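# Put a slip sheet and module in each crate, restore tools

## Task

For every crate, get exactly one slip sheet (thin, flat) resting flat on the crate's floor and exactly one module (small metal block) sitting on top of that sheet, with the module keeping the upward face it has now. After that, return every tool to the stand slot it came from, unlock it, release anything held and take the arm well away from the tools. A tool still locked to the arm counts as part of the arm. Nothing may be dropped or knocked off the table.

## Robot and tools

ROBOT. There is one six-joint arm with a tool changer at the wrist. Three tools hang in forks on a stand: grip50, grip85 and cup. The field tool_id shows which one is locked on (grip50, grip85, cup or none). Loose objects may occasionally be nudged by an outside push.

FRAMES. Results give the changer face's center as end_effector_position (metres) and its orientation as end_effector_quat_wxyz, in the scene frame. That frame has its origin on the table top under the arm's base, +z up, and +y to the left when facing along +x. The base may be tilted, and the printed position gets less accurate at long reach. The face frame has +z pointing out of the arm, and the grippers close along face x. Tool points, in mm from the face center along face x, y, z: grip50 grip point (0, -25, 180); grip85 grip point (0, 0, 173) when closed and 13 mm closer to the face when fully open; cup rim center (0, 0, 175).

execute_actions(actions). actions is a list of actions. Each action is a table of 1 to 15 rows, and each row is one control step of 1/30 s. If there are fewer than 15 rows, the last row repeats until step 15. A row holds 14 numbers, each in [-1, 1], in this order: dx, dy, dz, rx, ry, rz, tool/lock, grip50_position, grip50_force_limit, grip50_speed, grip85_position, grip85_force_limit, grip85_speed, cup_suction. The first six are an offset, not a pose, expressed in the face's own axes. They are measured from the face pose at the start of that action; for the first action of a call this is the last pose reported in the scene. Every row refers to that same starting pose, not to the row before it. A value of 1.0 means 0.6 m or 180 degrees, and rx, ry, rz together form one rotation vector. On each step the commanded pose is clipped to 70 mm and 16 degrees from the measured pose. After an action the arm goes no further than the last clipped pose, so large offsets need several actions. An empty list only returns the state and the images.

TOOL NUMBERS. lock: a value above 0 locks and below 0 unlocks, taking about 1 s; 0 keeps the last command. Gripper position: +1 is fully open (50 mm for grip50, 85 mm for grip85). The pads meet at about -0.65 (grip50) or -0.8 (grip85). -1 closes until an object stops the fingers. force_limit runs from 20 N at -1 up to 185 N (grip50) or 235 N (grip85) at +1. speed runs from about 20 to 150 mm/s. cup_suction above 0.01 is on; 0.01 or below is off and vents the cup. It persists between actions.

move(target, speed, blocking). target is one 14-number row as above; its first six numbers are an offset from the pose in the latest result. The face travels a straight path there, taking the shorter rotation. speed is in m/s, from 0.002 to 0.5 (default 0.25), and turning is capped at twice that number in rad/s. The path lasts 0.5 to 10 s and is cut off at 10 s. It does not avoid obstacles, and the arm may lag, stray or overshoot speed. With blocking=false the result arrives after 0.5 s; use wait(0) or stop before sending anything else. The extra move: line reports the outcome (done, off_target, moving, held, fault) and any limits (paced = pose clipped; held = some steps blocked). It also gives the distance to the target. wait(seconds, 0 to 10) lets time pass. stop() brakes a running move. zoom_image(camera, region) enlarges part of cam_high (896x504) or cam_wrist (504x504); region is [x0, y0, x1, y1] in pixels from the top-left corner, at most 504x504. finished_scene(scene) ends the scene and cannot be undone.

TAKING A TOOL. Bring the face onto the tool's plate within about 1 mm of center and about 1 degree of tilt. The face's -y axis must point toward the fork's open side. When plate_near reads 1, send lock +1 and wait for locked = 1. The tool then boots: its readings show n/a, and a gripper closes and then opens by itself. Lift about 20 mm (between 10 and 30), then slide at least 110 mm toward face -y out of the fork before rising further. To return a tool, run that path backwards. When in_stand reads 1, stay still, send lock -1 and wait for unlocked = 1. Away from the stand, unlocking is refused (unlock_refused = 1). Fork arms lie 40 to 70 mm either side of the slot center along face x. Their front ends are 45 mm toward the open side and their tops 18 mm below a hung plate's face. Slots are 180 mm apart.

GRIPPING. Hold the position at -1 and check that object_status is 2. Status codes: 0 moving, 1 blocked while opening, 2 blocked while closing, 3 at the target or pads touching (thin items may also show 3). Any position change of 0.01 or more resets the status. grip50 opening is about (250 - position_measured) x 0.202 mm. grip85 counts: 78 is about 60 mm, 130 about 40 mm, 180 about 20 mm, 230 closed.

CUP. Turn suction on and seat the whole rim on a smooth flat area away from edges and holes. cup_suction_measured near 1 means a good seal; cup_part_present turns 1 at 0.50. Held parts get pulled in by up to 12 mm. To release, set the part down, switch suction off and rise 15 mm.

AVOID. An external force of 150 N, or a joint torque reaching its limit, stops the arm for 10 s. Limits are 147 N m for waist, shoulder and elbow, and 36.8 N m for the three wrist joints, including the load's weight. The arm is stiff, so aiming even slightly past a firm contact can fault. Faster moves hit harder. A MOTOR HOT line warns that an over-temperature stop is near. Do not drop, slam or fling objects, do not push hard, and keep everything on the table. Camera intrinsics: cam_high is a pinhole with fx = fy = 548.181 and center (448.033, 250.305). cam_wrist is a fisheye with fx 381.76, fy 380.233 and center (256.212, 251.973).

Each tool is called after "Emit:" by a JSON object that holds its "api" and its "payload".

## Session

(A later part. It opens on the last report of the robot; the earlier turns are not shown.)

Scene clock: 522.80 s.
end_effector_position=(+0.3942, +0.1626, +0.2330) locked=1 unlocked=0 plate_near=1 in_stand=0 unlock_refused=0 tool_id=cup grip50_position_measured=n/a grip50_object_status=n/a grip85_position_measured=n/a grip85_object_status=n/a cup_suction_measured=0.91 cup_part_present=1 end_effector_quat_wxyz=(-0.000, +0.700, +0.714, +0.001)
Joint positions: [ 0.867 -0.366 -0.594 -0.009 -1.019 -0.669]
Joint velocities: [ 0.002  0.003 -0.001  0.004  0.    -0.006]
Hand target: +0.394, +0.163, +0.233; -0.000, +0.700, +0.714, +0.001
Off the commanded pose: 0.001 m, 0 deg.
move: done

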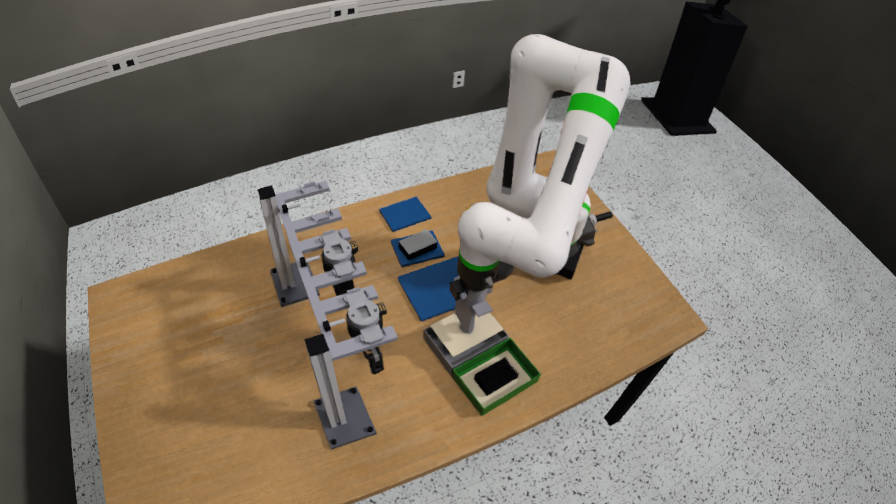

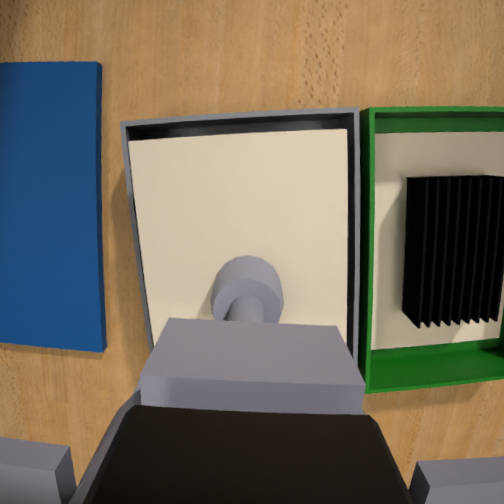

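Emit:
{"api": "move", "payload": {"target": [0.0021,-0.0002,0.1033,0,0,-0.001,0,1,0,0,1,0,0,1], "speed": 0.09}}

Scene clock: 530.00 s.
end_effector_position=(+0.3940, +0.1642, +0.1710) locked=1 unlocked=0 plate_near=1 in_stand=0 unlock_refused=0 tool_id=cup grip50_position_measured=n/a grip50_object_status=n/a grip85_position_measured=n/a grip85_object_status=n/a cup_suction_measured=0.91 cup_part_present=1 end_effector_quat_wxyz=(-0.001, +0.699, +0.716, +0.001)
Joint positions: [ 0.872 -0.254 -0.66  -0.009 -0.841 -0.67 ]
Joint velocities: [-0.001  0.002 -0.001 -0.     0.003 -0.001]
Hand target: +0.394, +0.164, +0.171; -0.001, +0.698, +0.716, +0.001
Off the commanded pose: 0.000 m, 0 deg.
move: done

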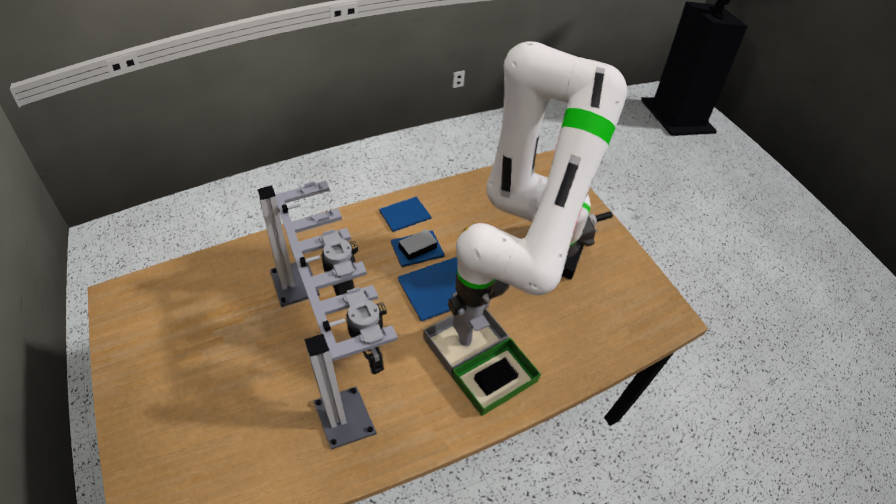

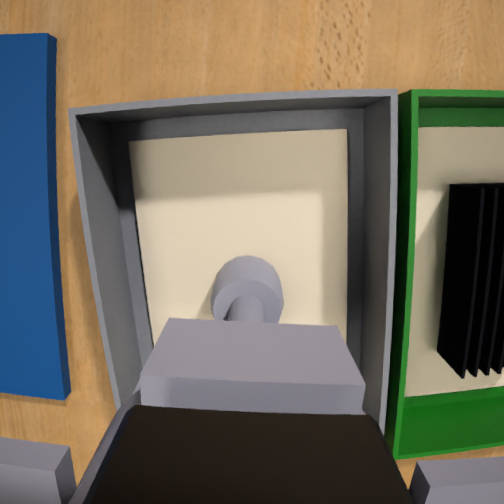

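Emit:
{"api": "execute_actions", "payload": {"actions": [[[0,0,0,0,0,0,0,1,0,0,1,0,0,0]]]}}

Scene clock: 532.00 s.
end_effector_position=(+0.3941, +0.1642, +0.1710) locked=1 unlocked=0 plate_near=1 in_stand=0 unlock_refused=0 tool_id=cup grip50_position_measured=n/a grip50_object_status=n/a grip85_position_measured=n/a grip85_object_status=n/a cup_suction_measured=0.00 cup_part_present=0 end_effector_quat_wxyz=(-0.001, +0.699, +0.716, +0.001)
Joint positions: [ 0.872 -0.254 -0.66  -0.009 -0.841 -0.67 ]
Joint velocities: [ 0.001 -0.002 -0.001 -0.002  0.     0.   ]
Hand target: +0.394, +0.164, +0.171; -0.001, +0.699, +0.716, +0.001
Off the commanded pose: 0.000 m, 0 deg.

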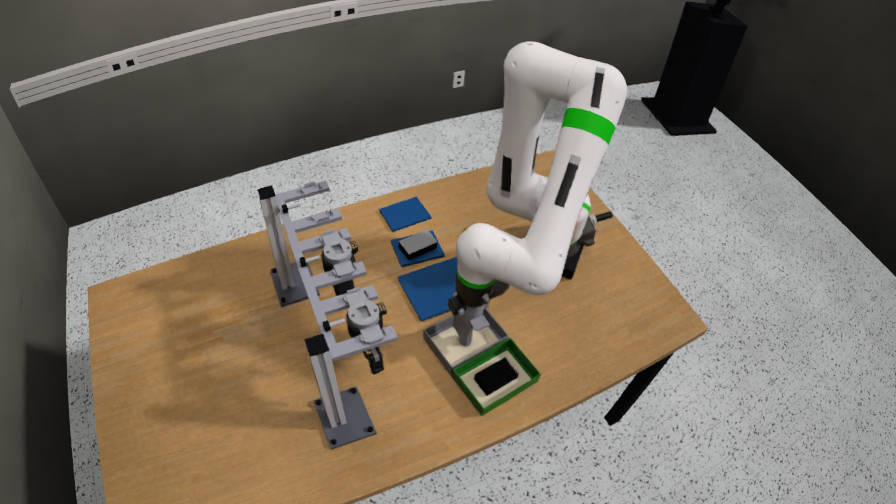

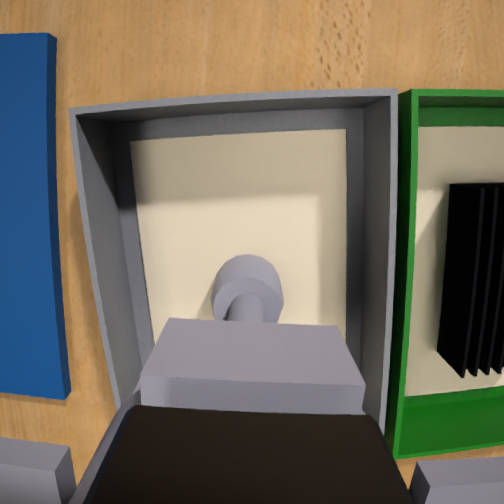

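Emit:
{"api": "move", "payload": {"target": [0,0,-0.1067,0,0,0,0,1,0,0,1,0,0,0], "speed": 0.15}}

Scene clock: 534.97 s.
end_effector_position=(+0.3941, +0.1639, +0.2351) locked=1 unlocked=0 plate_near=1 in_stand=0 unlock_refused=0 tool_id=cup grip50_position_measured=n/a grip50_object_status=n/a grip85_position_measured=n/a grip85_object_status=n/a cup_suction_measured=0.00 cup_part_present=0 end_effector_quat_wxyz=(-0.000, +0.699, +0.715, +0.001)
Joint positions: [ 0.87  -0.369 -0.591 -0.008 -1.024 -0.67 ]
Joint velocities: [ 0.    -0.002  0.001  0.    -0.003 -0.001]
Hand target: +0.394, +0.164, +0.235; -0.000, +0.699, +0.715, +0.001
Off the commanded pose: 0.000 m, 0 deg.
move: done

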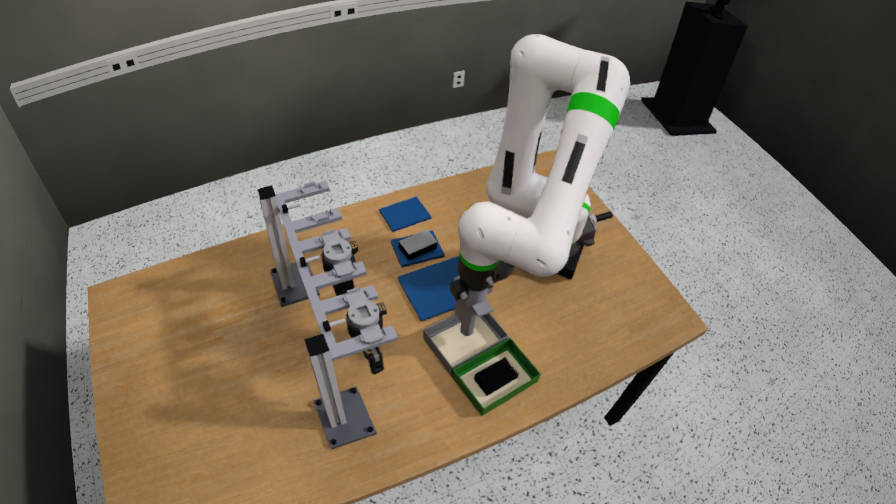

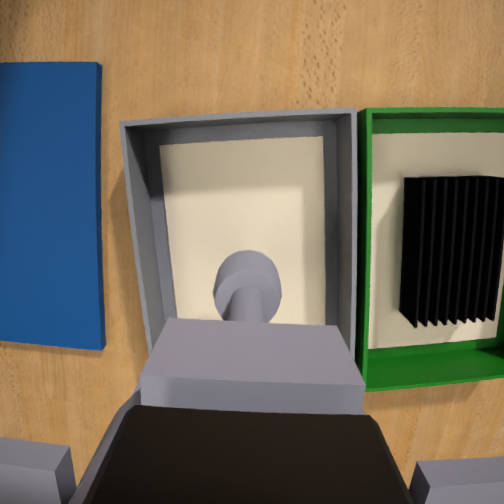

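Emit:
{"api": "move", "payload": {"target": [-0.5877,-0.0413,0,0,0,0.0127,0,1,0,0,1,0,0,0], "speed": 0.35}}

Scene clock: 538.87 s.
end_effector_position=(+0.3774, -0.1894, +0.2343) locked=1 unlocked=0 plate_near=1 in_stand=0 unlock_refused=0 tool_id=cup grip50_position_measured=n/a grip50_object_status=n/a grip85_position_measured=n/a grip85_object_status=n/a cup_suction_measured=0.00 cup_part_present=0 end_effector_quat_wxyz=(-0.001, +0.713, +0.702, -0.001)
Joint positions: [-0.267 -0.023 -0.409 -0.335 -1.077  0.569]
Joint velocities: [-0.002  0.005  0.005 -0.003 -0.004  0.005]
Hand target: +0.377, -0.189, +0.234; -0.001, +0.713, +0.702, -0.001
Off the commanded pose: 0.000 m, 0 deg.
move: done; limits=paced

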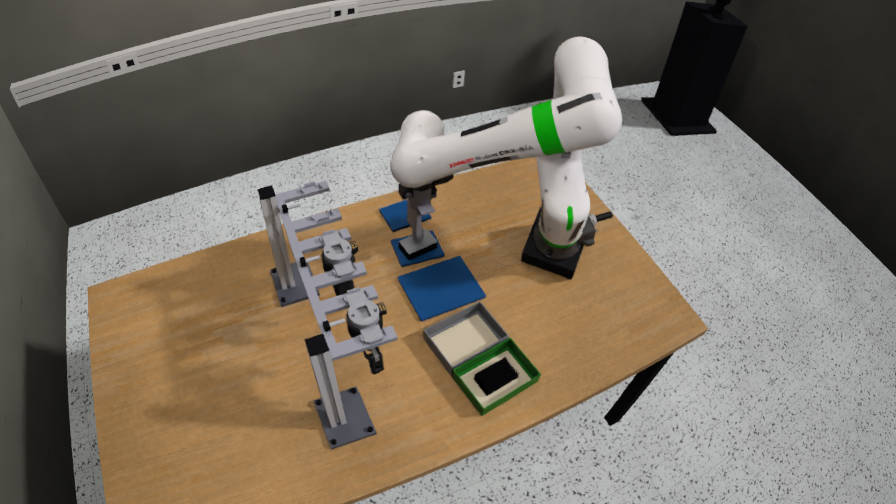

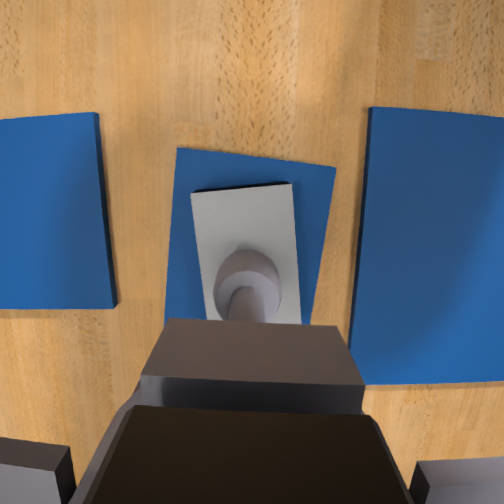

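Emit:
{"api": "zoom_image", "payload": {"camera": "cam_wrist", "region": [170, 160, 330, 320]}}

Region (170, 160, 330, 320) of cam_wrist's 504x504 image, scaled by 3.150, with more detail than that image has.

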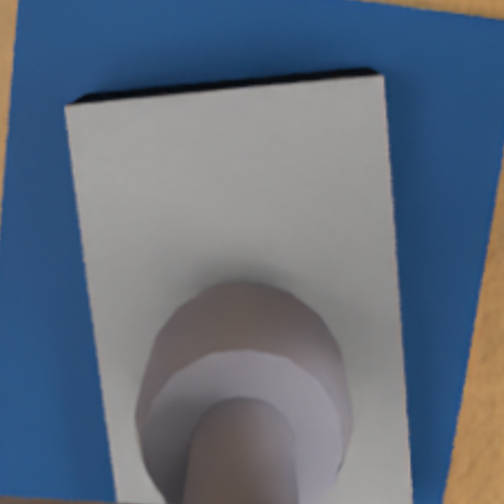

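Emit:
{"api": "move", "payload": {"target": [0.002,0,0.0388,0,0,0,0,1,0,0,1,0,0,1], "speed": 0.045}}

Scene clock: 545.87 s.
end_effector_position=(+0.3775, -0.1881, +0.2111) locked=1 unlocked=0 plate_near=1 in_stand=0 unlock_refused=0 tool_id=cup grip50_position_measured=n/a grip50_object_status=n/a grip85_position_measured=n/a grip85_object_status=n/a cup_suction_measured=0.93 cup_part_present=1 end_effector_quat_wxyz=(-0.001, +0.713, +0.702, -0.001)
Joint positions: [-0.247  0.007 -0.434 -0.344 -1.019  0.571]
Joint velocities: [ 0.001  0.002 -0.001 -0.001  0.002  0.   ]
Hand target: +0.377, -0.188, +0.211; -0.001, +0.713, +0.702, -0.001
Off the commanded pose: 0.000 m, 0 deg.
move: done

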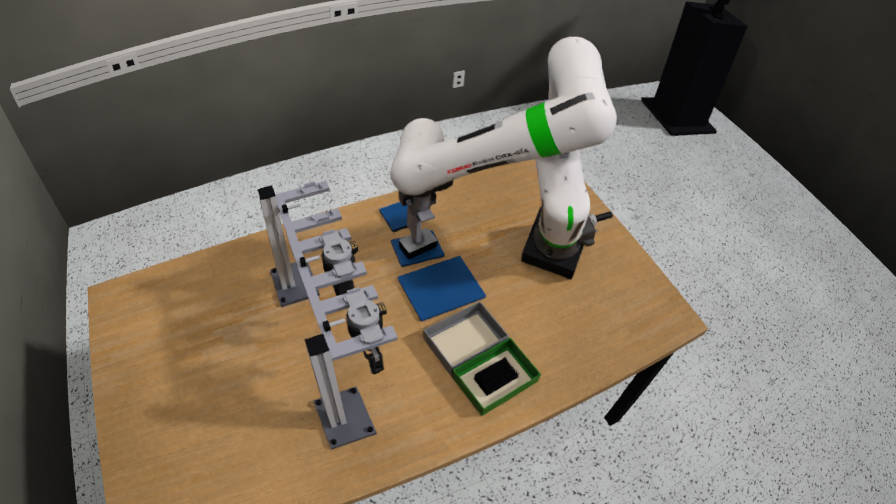

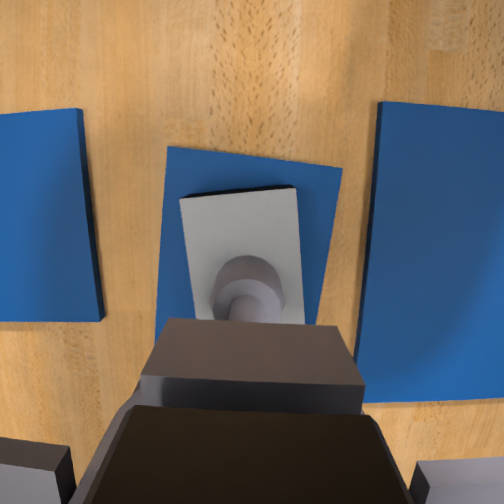

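Emit:
{"api": "move", "payload": {"target": [0.5874,0.0181,-0.1067,0,0,0,0,1,0,0,1,0,0,1], "speed": 0.25}}

Scene clock: 551.70 s.
end_effector_position=(+0.3942, +0.1640, +0.2758) locked=1 unlocked=0 plate_near=1 in_stand=0 unlock_refused=0 tool_id=cup grip50_position_measured=n/a grip50_object_status=n/a grip85_position_measured=n/a grip85_object_status=n/a cup_suction_measured=0.96 cup_part_present=1 end_effector_quat_wxyz=(-0.000, +0.713, +0.701, +0.001)
Joint positions: [ 0.87  -0.424 -0.534 -0.008 -1.136 -0.71 ]
Joint velocities: [ 0.005  0.    -0.001  0.008 -0.    -0.011]
Hand target: +0.394, +0.164, +0.276; -0.000, +0.713, +0.701, +0.001
Off the commanded pose: 0.001 m, 0 deg.
move: done

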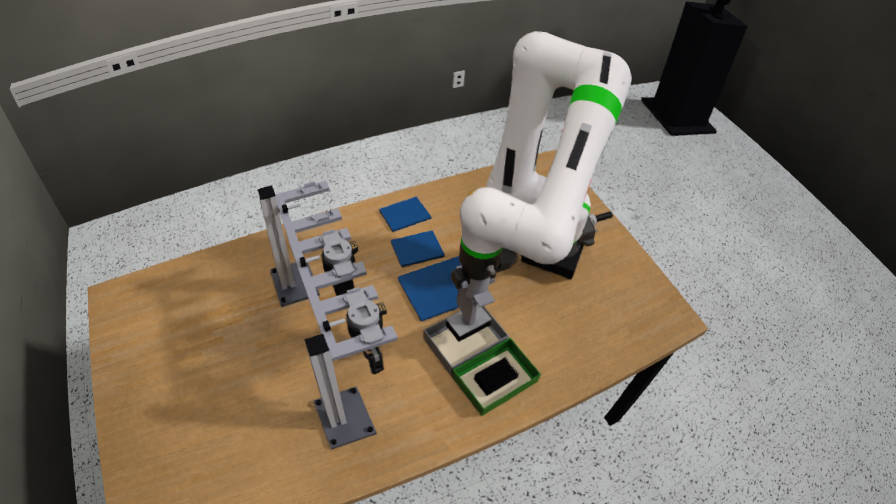

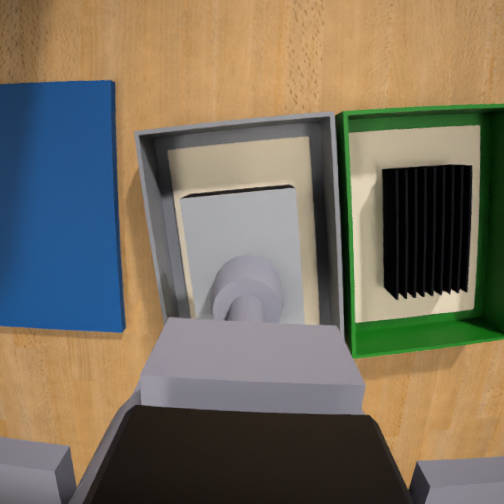

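Emit:
{"api": "move", "payload": {"target": [0,0,0.1238,0,0,0,0,1,0,0,1,0,0,1], "speed": 0.09}}

Emit:
{"api": "execute_actions", "payload": {"actions": [[[0,0,0,0,0,0,0,1,0,0,1,0,0,0]]]}}

Scene clock: 554.70 s.
end_effector_position=(+0.3942, +0.1644, +0.2016) locked=1 unlocked=0 plate_near=1 in_stand=0 unlock_refused=0 tool_id=cup grip50_position_measured=n/a grip50_object_status=n/a grip85_position_measured=n/a grip85_object_status=n/a cup_suction_measured=0.96 cup_part_present=1 end_effector_quat_wxyz=(-0.001, +0.713, +0.701, +0.001)
Joint positions: [ 0.872 -0.313 -0.63  -0.008 -0.929 -0.711]
Joint velocities: [-0.002  0.004 -0.001  0.     0.003  0.   ]
Hand target: +0.394, +0.164, +0.201; -0.000, +0.713, +0.701, +0.001
Off the commanded pose: 0.000 m, 0 deg.
move: done

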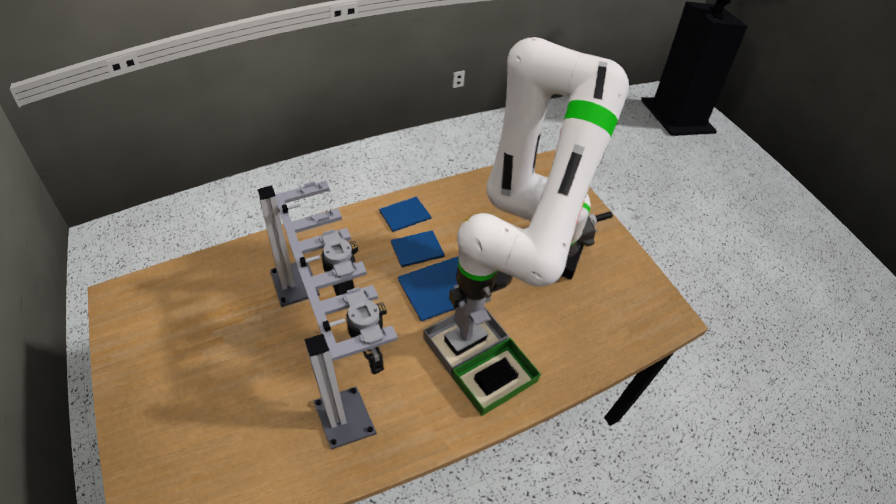

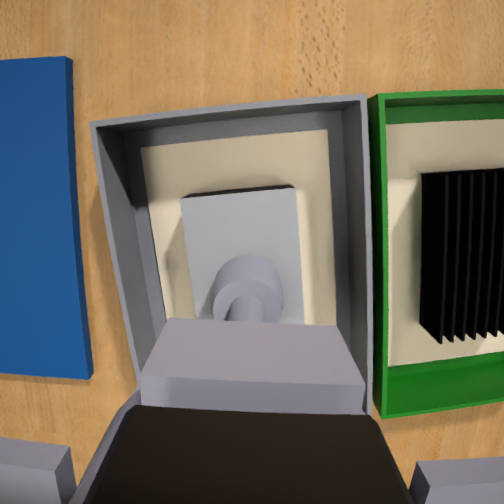

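Scene clock: 555.20 s.
end_effector_position=(+0.3942, +0.1644, +0.2016) locked=1 unlocked=0 plate_near=1 in_stand=0 unlock_refused=0 tool_id=cup grip50_position_measured=n/a grip50_object_status=n/a grip85_position_measured=n/a grip85_object_status=n/a cup_suction_measured=0.00 cup_part_present=0 end_effector_quat_wxyz=(-0.001, +0.713, +0.701, +0.001)
Joint positions: [ 0.872 -0.313 -0.63  -0.008 -0.929 -0.711]
Joint velocities: [ 0.002  0.001 -0.    -0.001  0.    -0.   ]
Hand target: +0.394, +0.164, +0.202; -0.001, +0.713, +0.701, +0.001
Off the commanded pose: 0.000 m, 0 deg.

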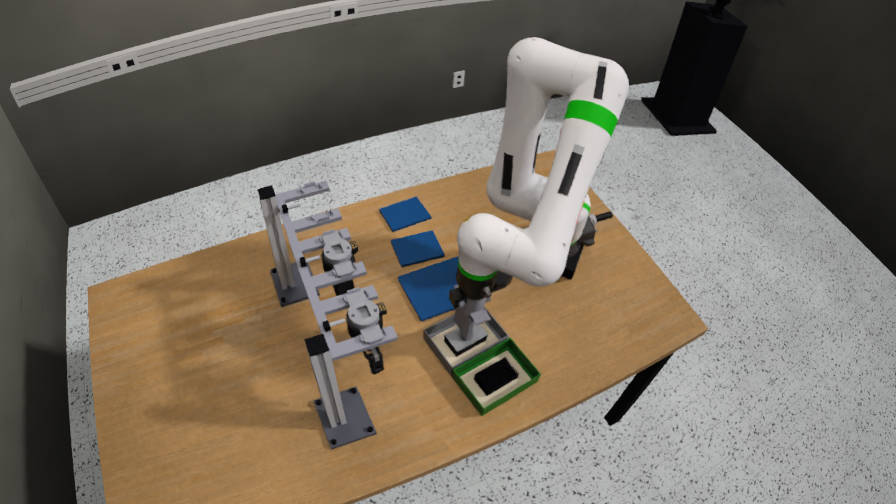

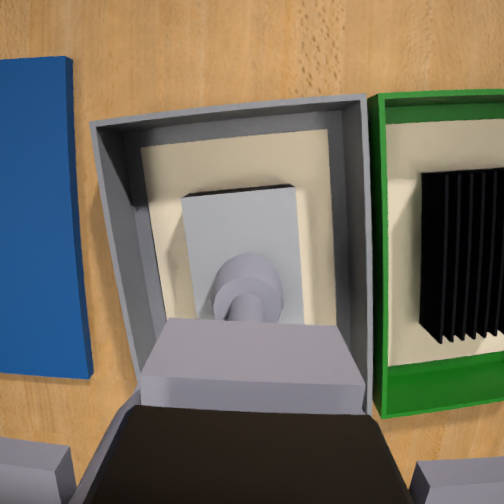

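Emit:
{"api": "move", "payload": {"target": [0,0,-0.045,0,0,0,0,1,0,0,1,0,0,0], "speed": 0.1}}

Scene clock: 557.20 s.
end_effector_position=(+0.3942, +0.1642, +0.2285) locked=1 unlocked=0 plate_near=1 in_stand=0 unlock_refused=0 tool_id=cup grip50_position_measured=n/a grip50_object_status=n/a grip85_position_measured=n/a grip85_object_status=n/a cup_suction_measured=0.00 cup_part_present=0 end_effector_quat_wxyz=(-0.000, +0.713, +0.701, +0.001)
Joint positions: [ 0.871 -0.359 -0.599 -0.008 -1.006 -0.71 ]
Joint velocities: [-0.001 -0.003  0.001  0.    -0.003 -0.   ]
Hand target: +0.394, +0.164, +0.229; -0.000, +0.713, +0.701, +0.001
Off the commanded pose: 0.000 m, 0 deg.
move: done

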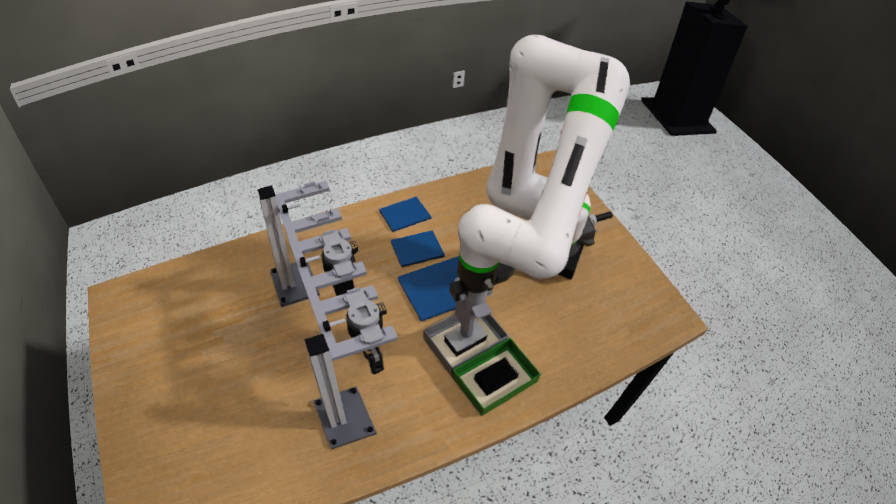

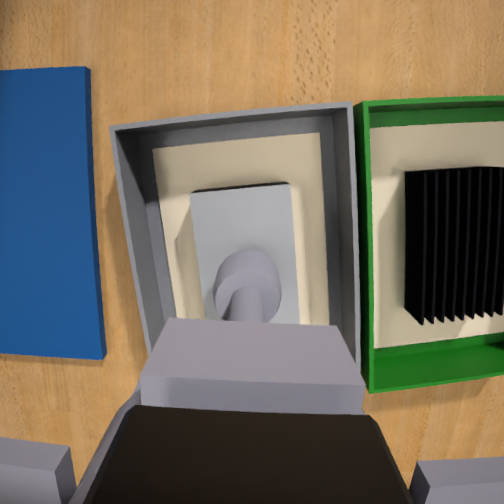

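Emit:
{"api": "move", "payload": {"target": [-0.5272,0.2677,-0.2577,0,0,0,0,1,0,0,1,0,0,0], "speed": 0.33}}

Scene clock: 560.97 s.
end_effector_position=(+0.5494, -0.1550, +0.3824) locked=1 unlocked=0 plate_near=1 in_stand=0 unlock_refused=0 tool_id=cup grip50_position_measured=n/a grip50_object_status=n/a grip85_position_measured=n/a grip85_object_status=n/a cup_suction_measured=0.00 cup_part_present=0 end_effector_quat_wxyz=(-0.000, +0.713, +0.701, -0.001)
Joint positions: [-0.151  0.119  0.18  -0.278 -1.469  0.314]
Joint velocities: [-0.001  0.002  0.005 -0.002 -0.005  0.002]
Hand target: +0.549, -0.155, +0.382; -0.000, +0.713, +0.701, -0.001
Off the commanded pose: 0.000 m, 0 deg.
move: done; limits=paced

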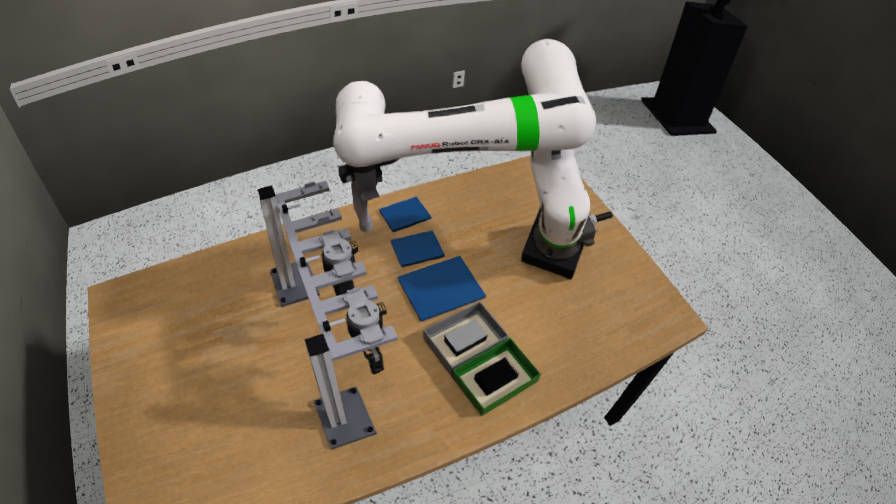

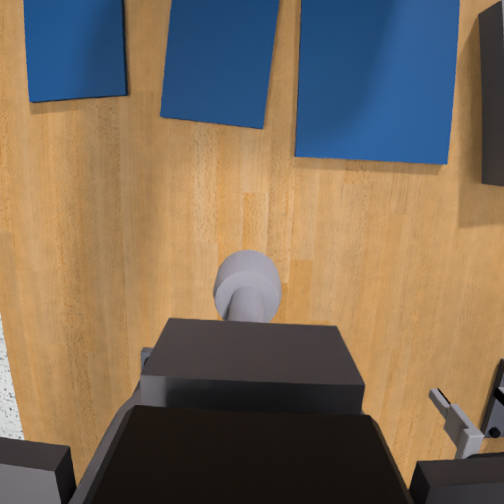

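Emit:
{"api": "move", "payload": {"target": [0.0004,0.2083,0,0,0,0,0,1,0,0,1,0,0,0], "speed": 0.16}}

Scene clock: 563.30 s.
end_effector_position=(+0.6743, -0.1566, +0.3824) locked=1 unlocked=0 plate_near=1 in_stand=0 unlock_refused=0 tool_id=cup grip50_position_measured=n/a grip50_object_status=n/a grip85_position_measured=n/a grip85_object_status=n/a cup_suction_measured=0.00 cup_part_present=0 end_effector_quat_wxyz=(-0.000, +0.713, +0.701, -0.000)
Joint positions: [-0.093  0.406  0.602 -0.267 -1.584  0.222]
Joint velocities: [ 0.001  0.002  0.005 -0.001 -0.003  0.   ]
Hand target: +0.674, -0.157, +0.382; -0.000, +0.713, +0.701, -0.000
Off the commanded pose: 0.000 m, 0 deg.
move: done

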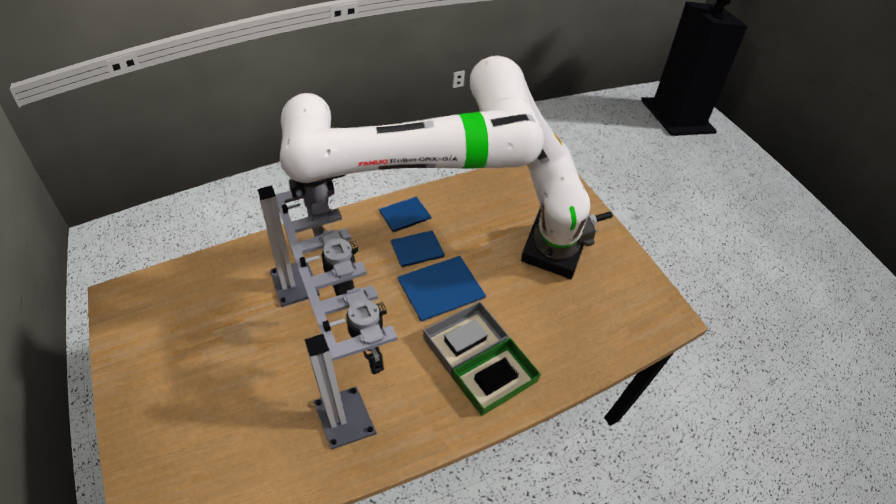

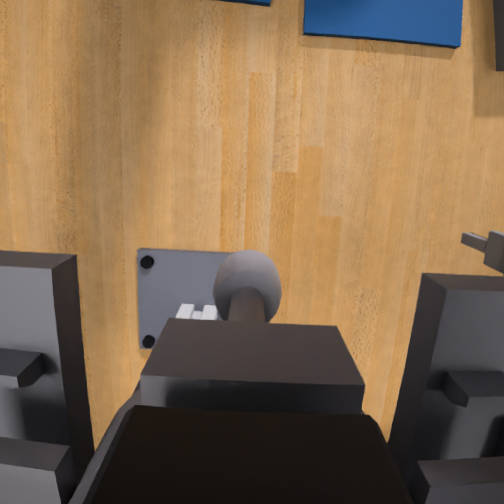

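Emit:
{"api": "move", "payload": {"target": [-0.0002,0,0.0334,0,0,0,0,1,0,0,1,0,0,0], "speed": 0.04}}

Scene clock: 566.23 s.
end_effector_position=(+0.6743, -0.1567, +0.3626) locked=1 unlocked=0 plate_near=1 in_stand=1 unlock_refused=0 tool_id=cup grip50_position_measured=n/a grip50_object_status=n/a grip85_position_measured=n/a grip85_object_status=n/a cup_suction_measured=0.00 cup_part_present=0 end_effector_quat_wxyz=(+0.000, +0.713, +0.701, -0.000)
Joint positions: [-0.084  0.408  0.561 -0.265 -1.539  0.225]
Joint velocities: [ 0.001 -0.001 -0.003 -0.     0.003  0.   ]
Hand target: +0.674, -0.157, +0.362; -0.000, +0.713, +0.701, -0.000
Off the commanded pose: 0.000 m, 0 deg.
move: done

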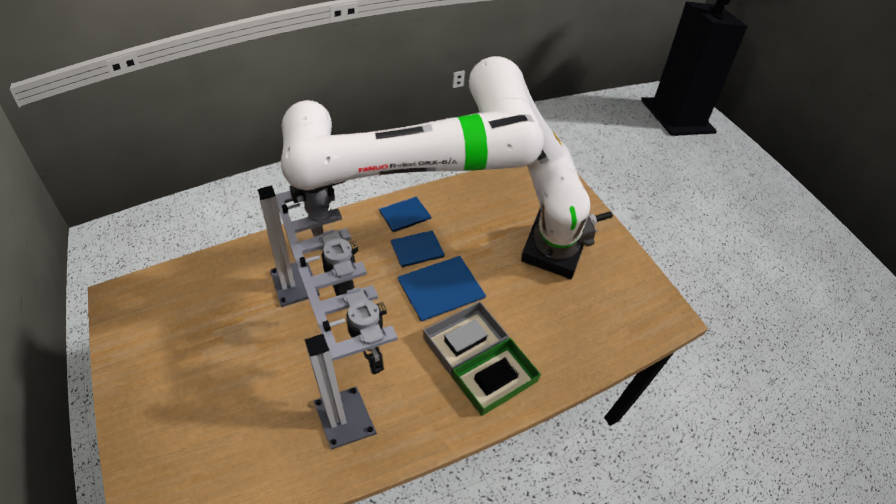

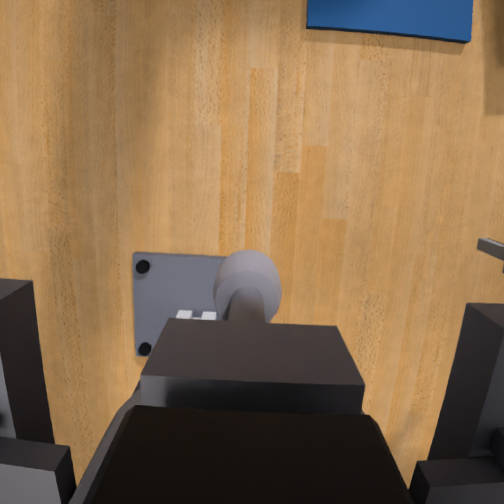

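Emit:
{"api": "execute_actions", "payload": {"actions": [[[0,0,0.0004,0,0,0,-1,1,0,0,1,0,0,0]]]}}

Emit:
{"api": "wait", "payload": {"seconds": 0.7}}

Scene clock: 568.20 s.
end_effector_position=(+0.6743, -0.1567, +0.3623) locked=0 unlocked=0 plate_near=1 in_stand=1 unlock_refused=0 tool_id=none grip50_position_measured=n/a grip50_object_status=n/a grip85_position_measured=n/a grip85_object_status=n/a cup_suction_measured=n/a cup_part_present=n/a end_effector_quat_wxyz=(-0.000, +0.713, +0.701, -0.000)
Joint positions: [-0.084  0.408  0.56  -0.265 -1.538  0.225]
Joint velocities: [-0.     0.     0.001  0.    -0.    -0.001]
Hand target: +0.674, -0.157, +0.362; +0.000, +0.713, +0.701, -0.000
Off the commanded pose: 0.000 m, 0 deg.

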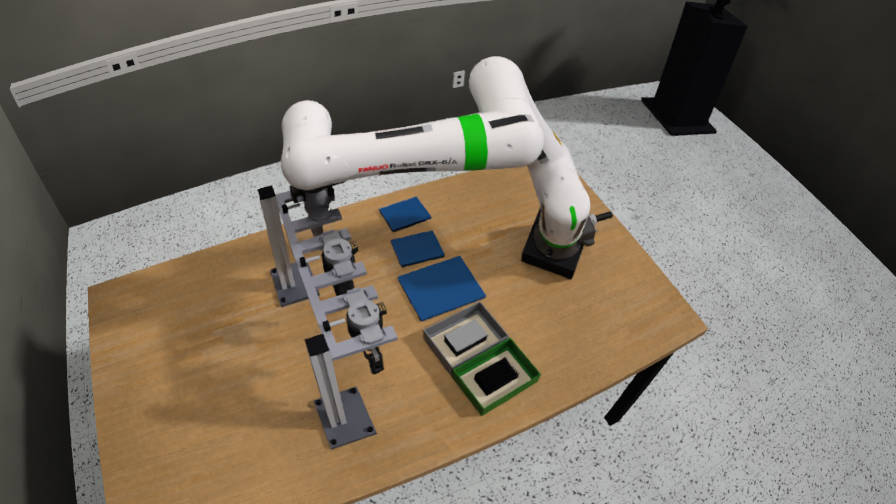

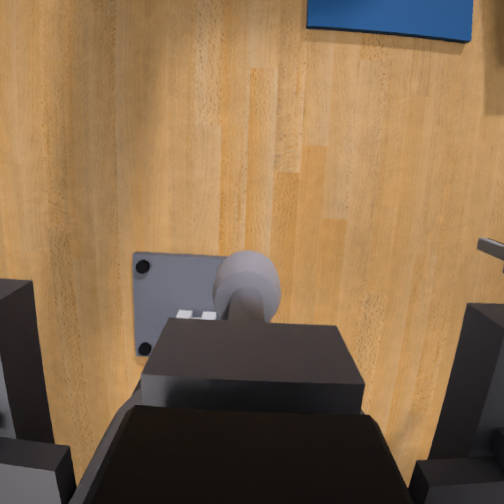

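Scene clock: 568.90 s.
end_effector_position=(+0.6743, -0.1567, +0.3623) locked=0 unlocked=1 plate_near=1 in_stand=1 unlock_refused=0 tool_id=none grip50_position_measured=n/a grip50_object_status=n/a grip85_position_measured=n/a grip85_object_status=n/a cup_suction_measured=n/a cup_part_present=n/a end_effector_quat_wxyz=(-0.000, +0.713, +0.701, -0.000)
Joint positions: [-0.084  0.408  0.56  -0.265 -1.538  0.225]
Joint velocities: [-0.001  0.    -0.    -0.    -0.     0.001]
Hand target: +0.674, -0.157, +0.362; +0.000, +0.713, +0.701, -0.000
Off the commanded pose: 0.000 m, 0 deg.
wait: 0.70 s; at rest by 0.20 s

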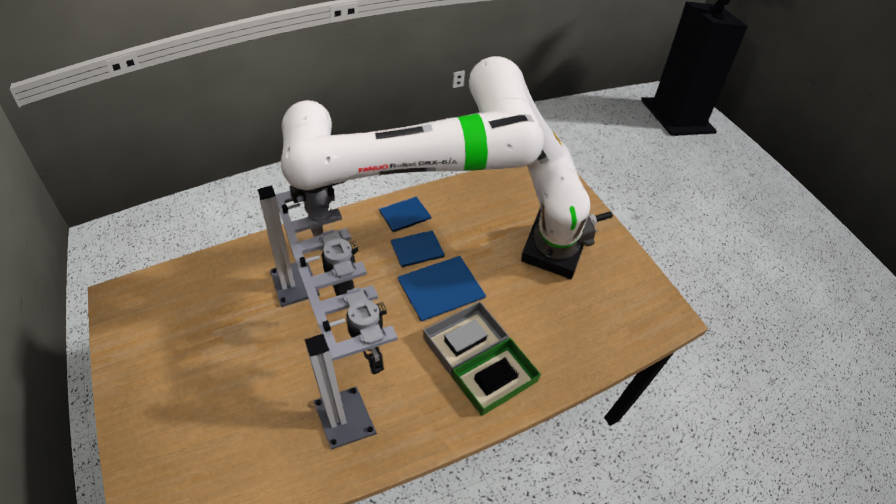

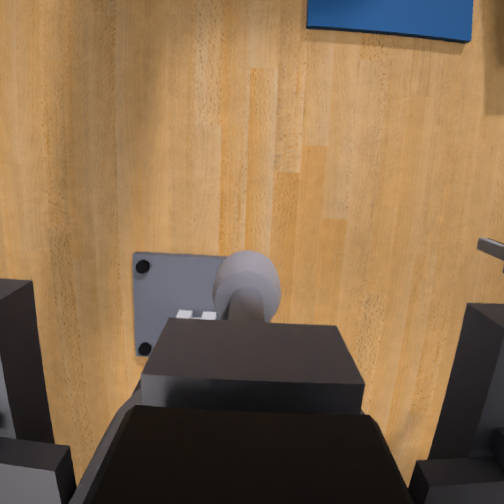

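Emit:
{"api": "move", "payload": {"target": [0,0,-0.06,0,0,0,0,1,0,0,1,0,0,0], "speed": 0.12}}

Emit:
{"api": "move", "payload": {"target": [0,-0.5,-0.1,0,0,0,0,1,0,0,1,0,0,0], "speed": 0.3}}

Scene clock: 572.17 s.
end_effector_position=(+0.6742, -0.1568, +0.3983) locked=0 unlocked=1 plate_near=0 in_stand=0 unlock_refused=0 tool_id=none grip50_position_measured=n/a grip50_object_status=n/a grip85_position_measured=n/a grip85_object_status=n/a cup_suction_measured=n/a cup_part_present=n/a end_effector_quat_wxyz=(+0.000, +0.713, +0.701, -0.000)
Joint positions: [-0.1    0.406  0.638 -0.268 -1.62   0.219]
Joint velocities: [-0.001  0.001  0.004 -0.    -0.003 -0.001]
Hand target: +0.674, -0.157, +0.398; +0.000, +0.713, +0.701, -0.000
Off the commanded pose: 0.000 m, 0 deg.
move: done

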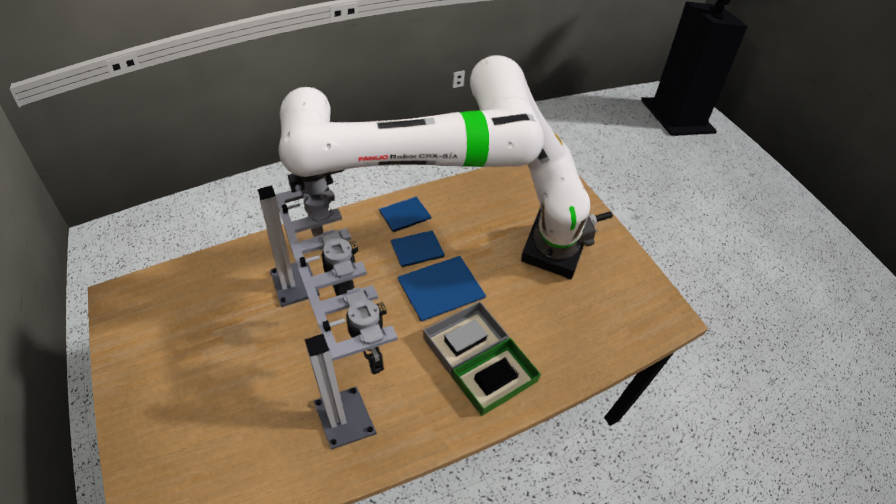

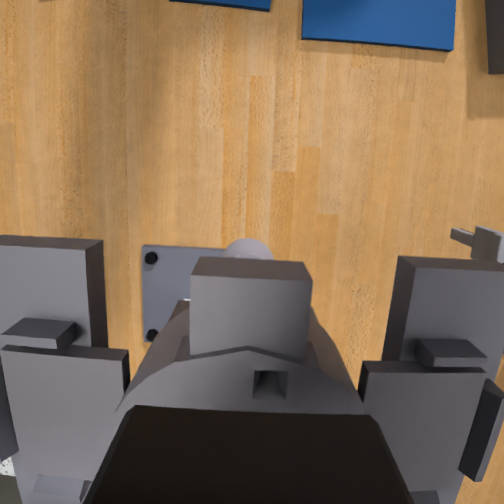

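Scene clock: 573.77 s.
end_effector_position=(+0.3743, -0.1522, +0.4583) locked=0 unlocked=1 plate_near=0 in_stand=0 unlock_refused=0 tool_id=none grip50_position_measured=n/a grip50_object_status=n/a grip85_position_measured=n/a grip85_object_status=n/a cup_suction_measured=n/a cup_part_present=n/a end_effector_quat_wxyz=(-0.000, +0.713, +0.701, -0.001)
Joint positions: [-0.365 -0.227 -0.07  -0.305 -1.622  0.49 ]
Joint velocities: [-0.003 -0.003 -0.002  0.    -0.001  0.001]
Hand target: +0.374, -0.152, +0.458; -0.000, +0.713, +0.701, -0.001
Off the commanded pose: 0.000 m, 0 deg.
move: done

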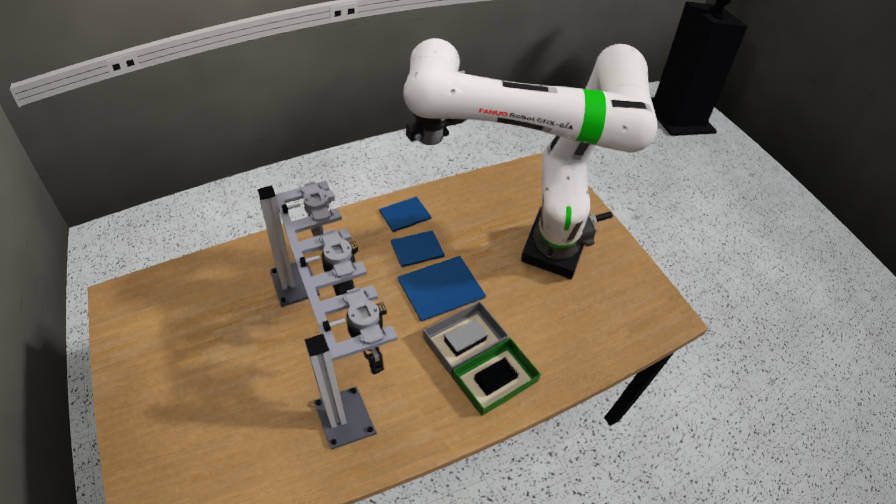

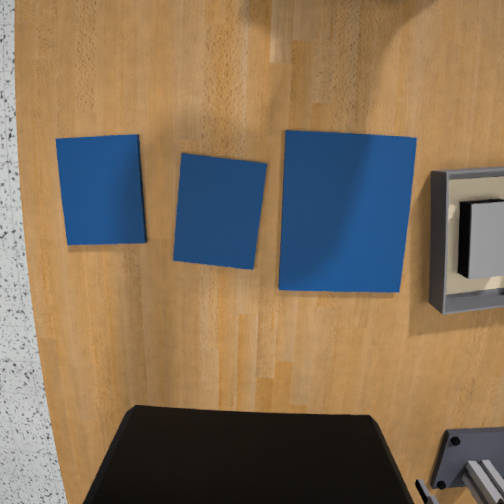

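Emit:
{"api": "zoom_image", "payload": {"camera": "cam_high", "region": [250, 170, 550, 430]}}

Region (250, 170, 550, 430) of cam_high's 896x504 image, scaled by 1.680, with more detail than that image has; it fills the top 437 rows of this view, and the rest is white.

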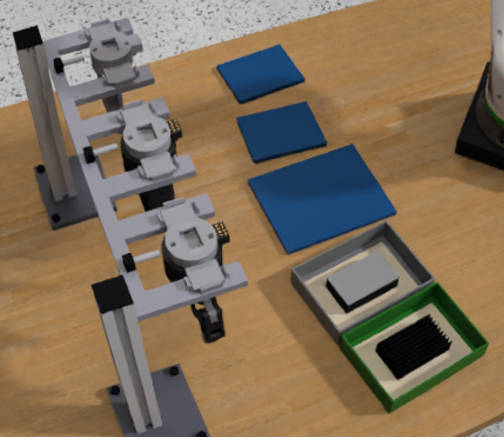

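Emit:
{"api": "finished_scene", "payload": {"scene": 1}}

The scene is finished: the task was done.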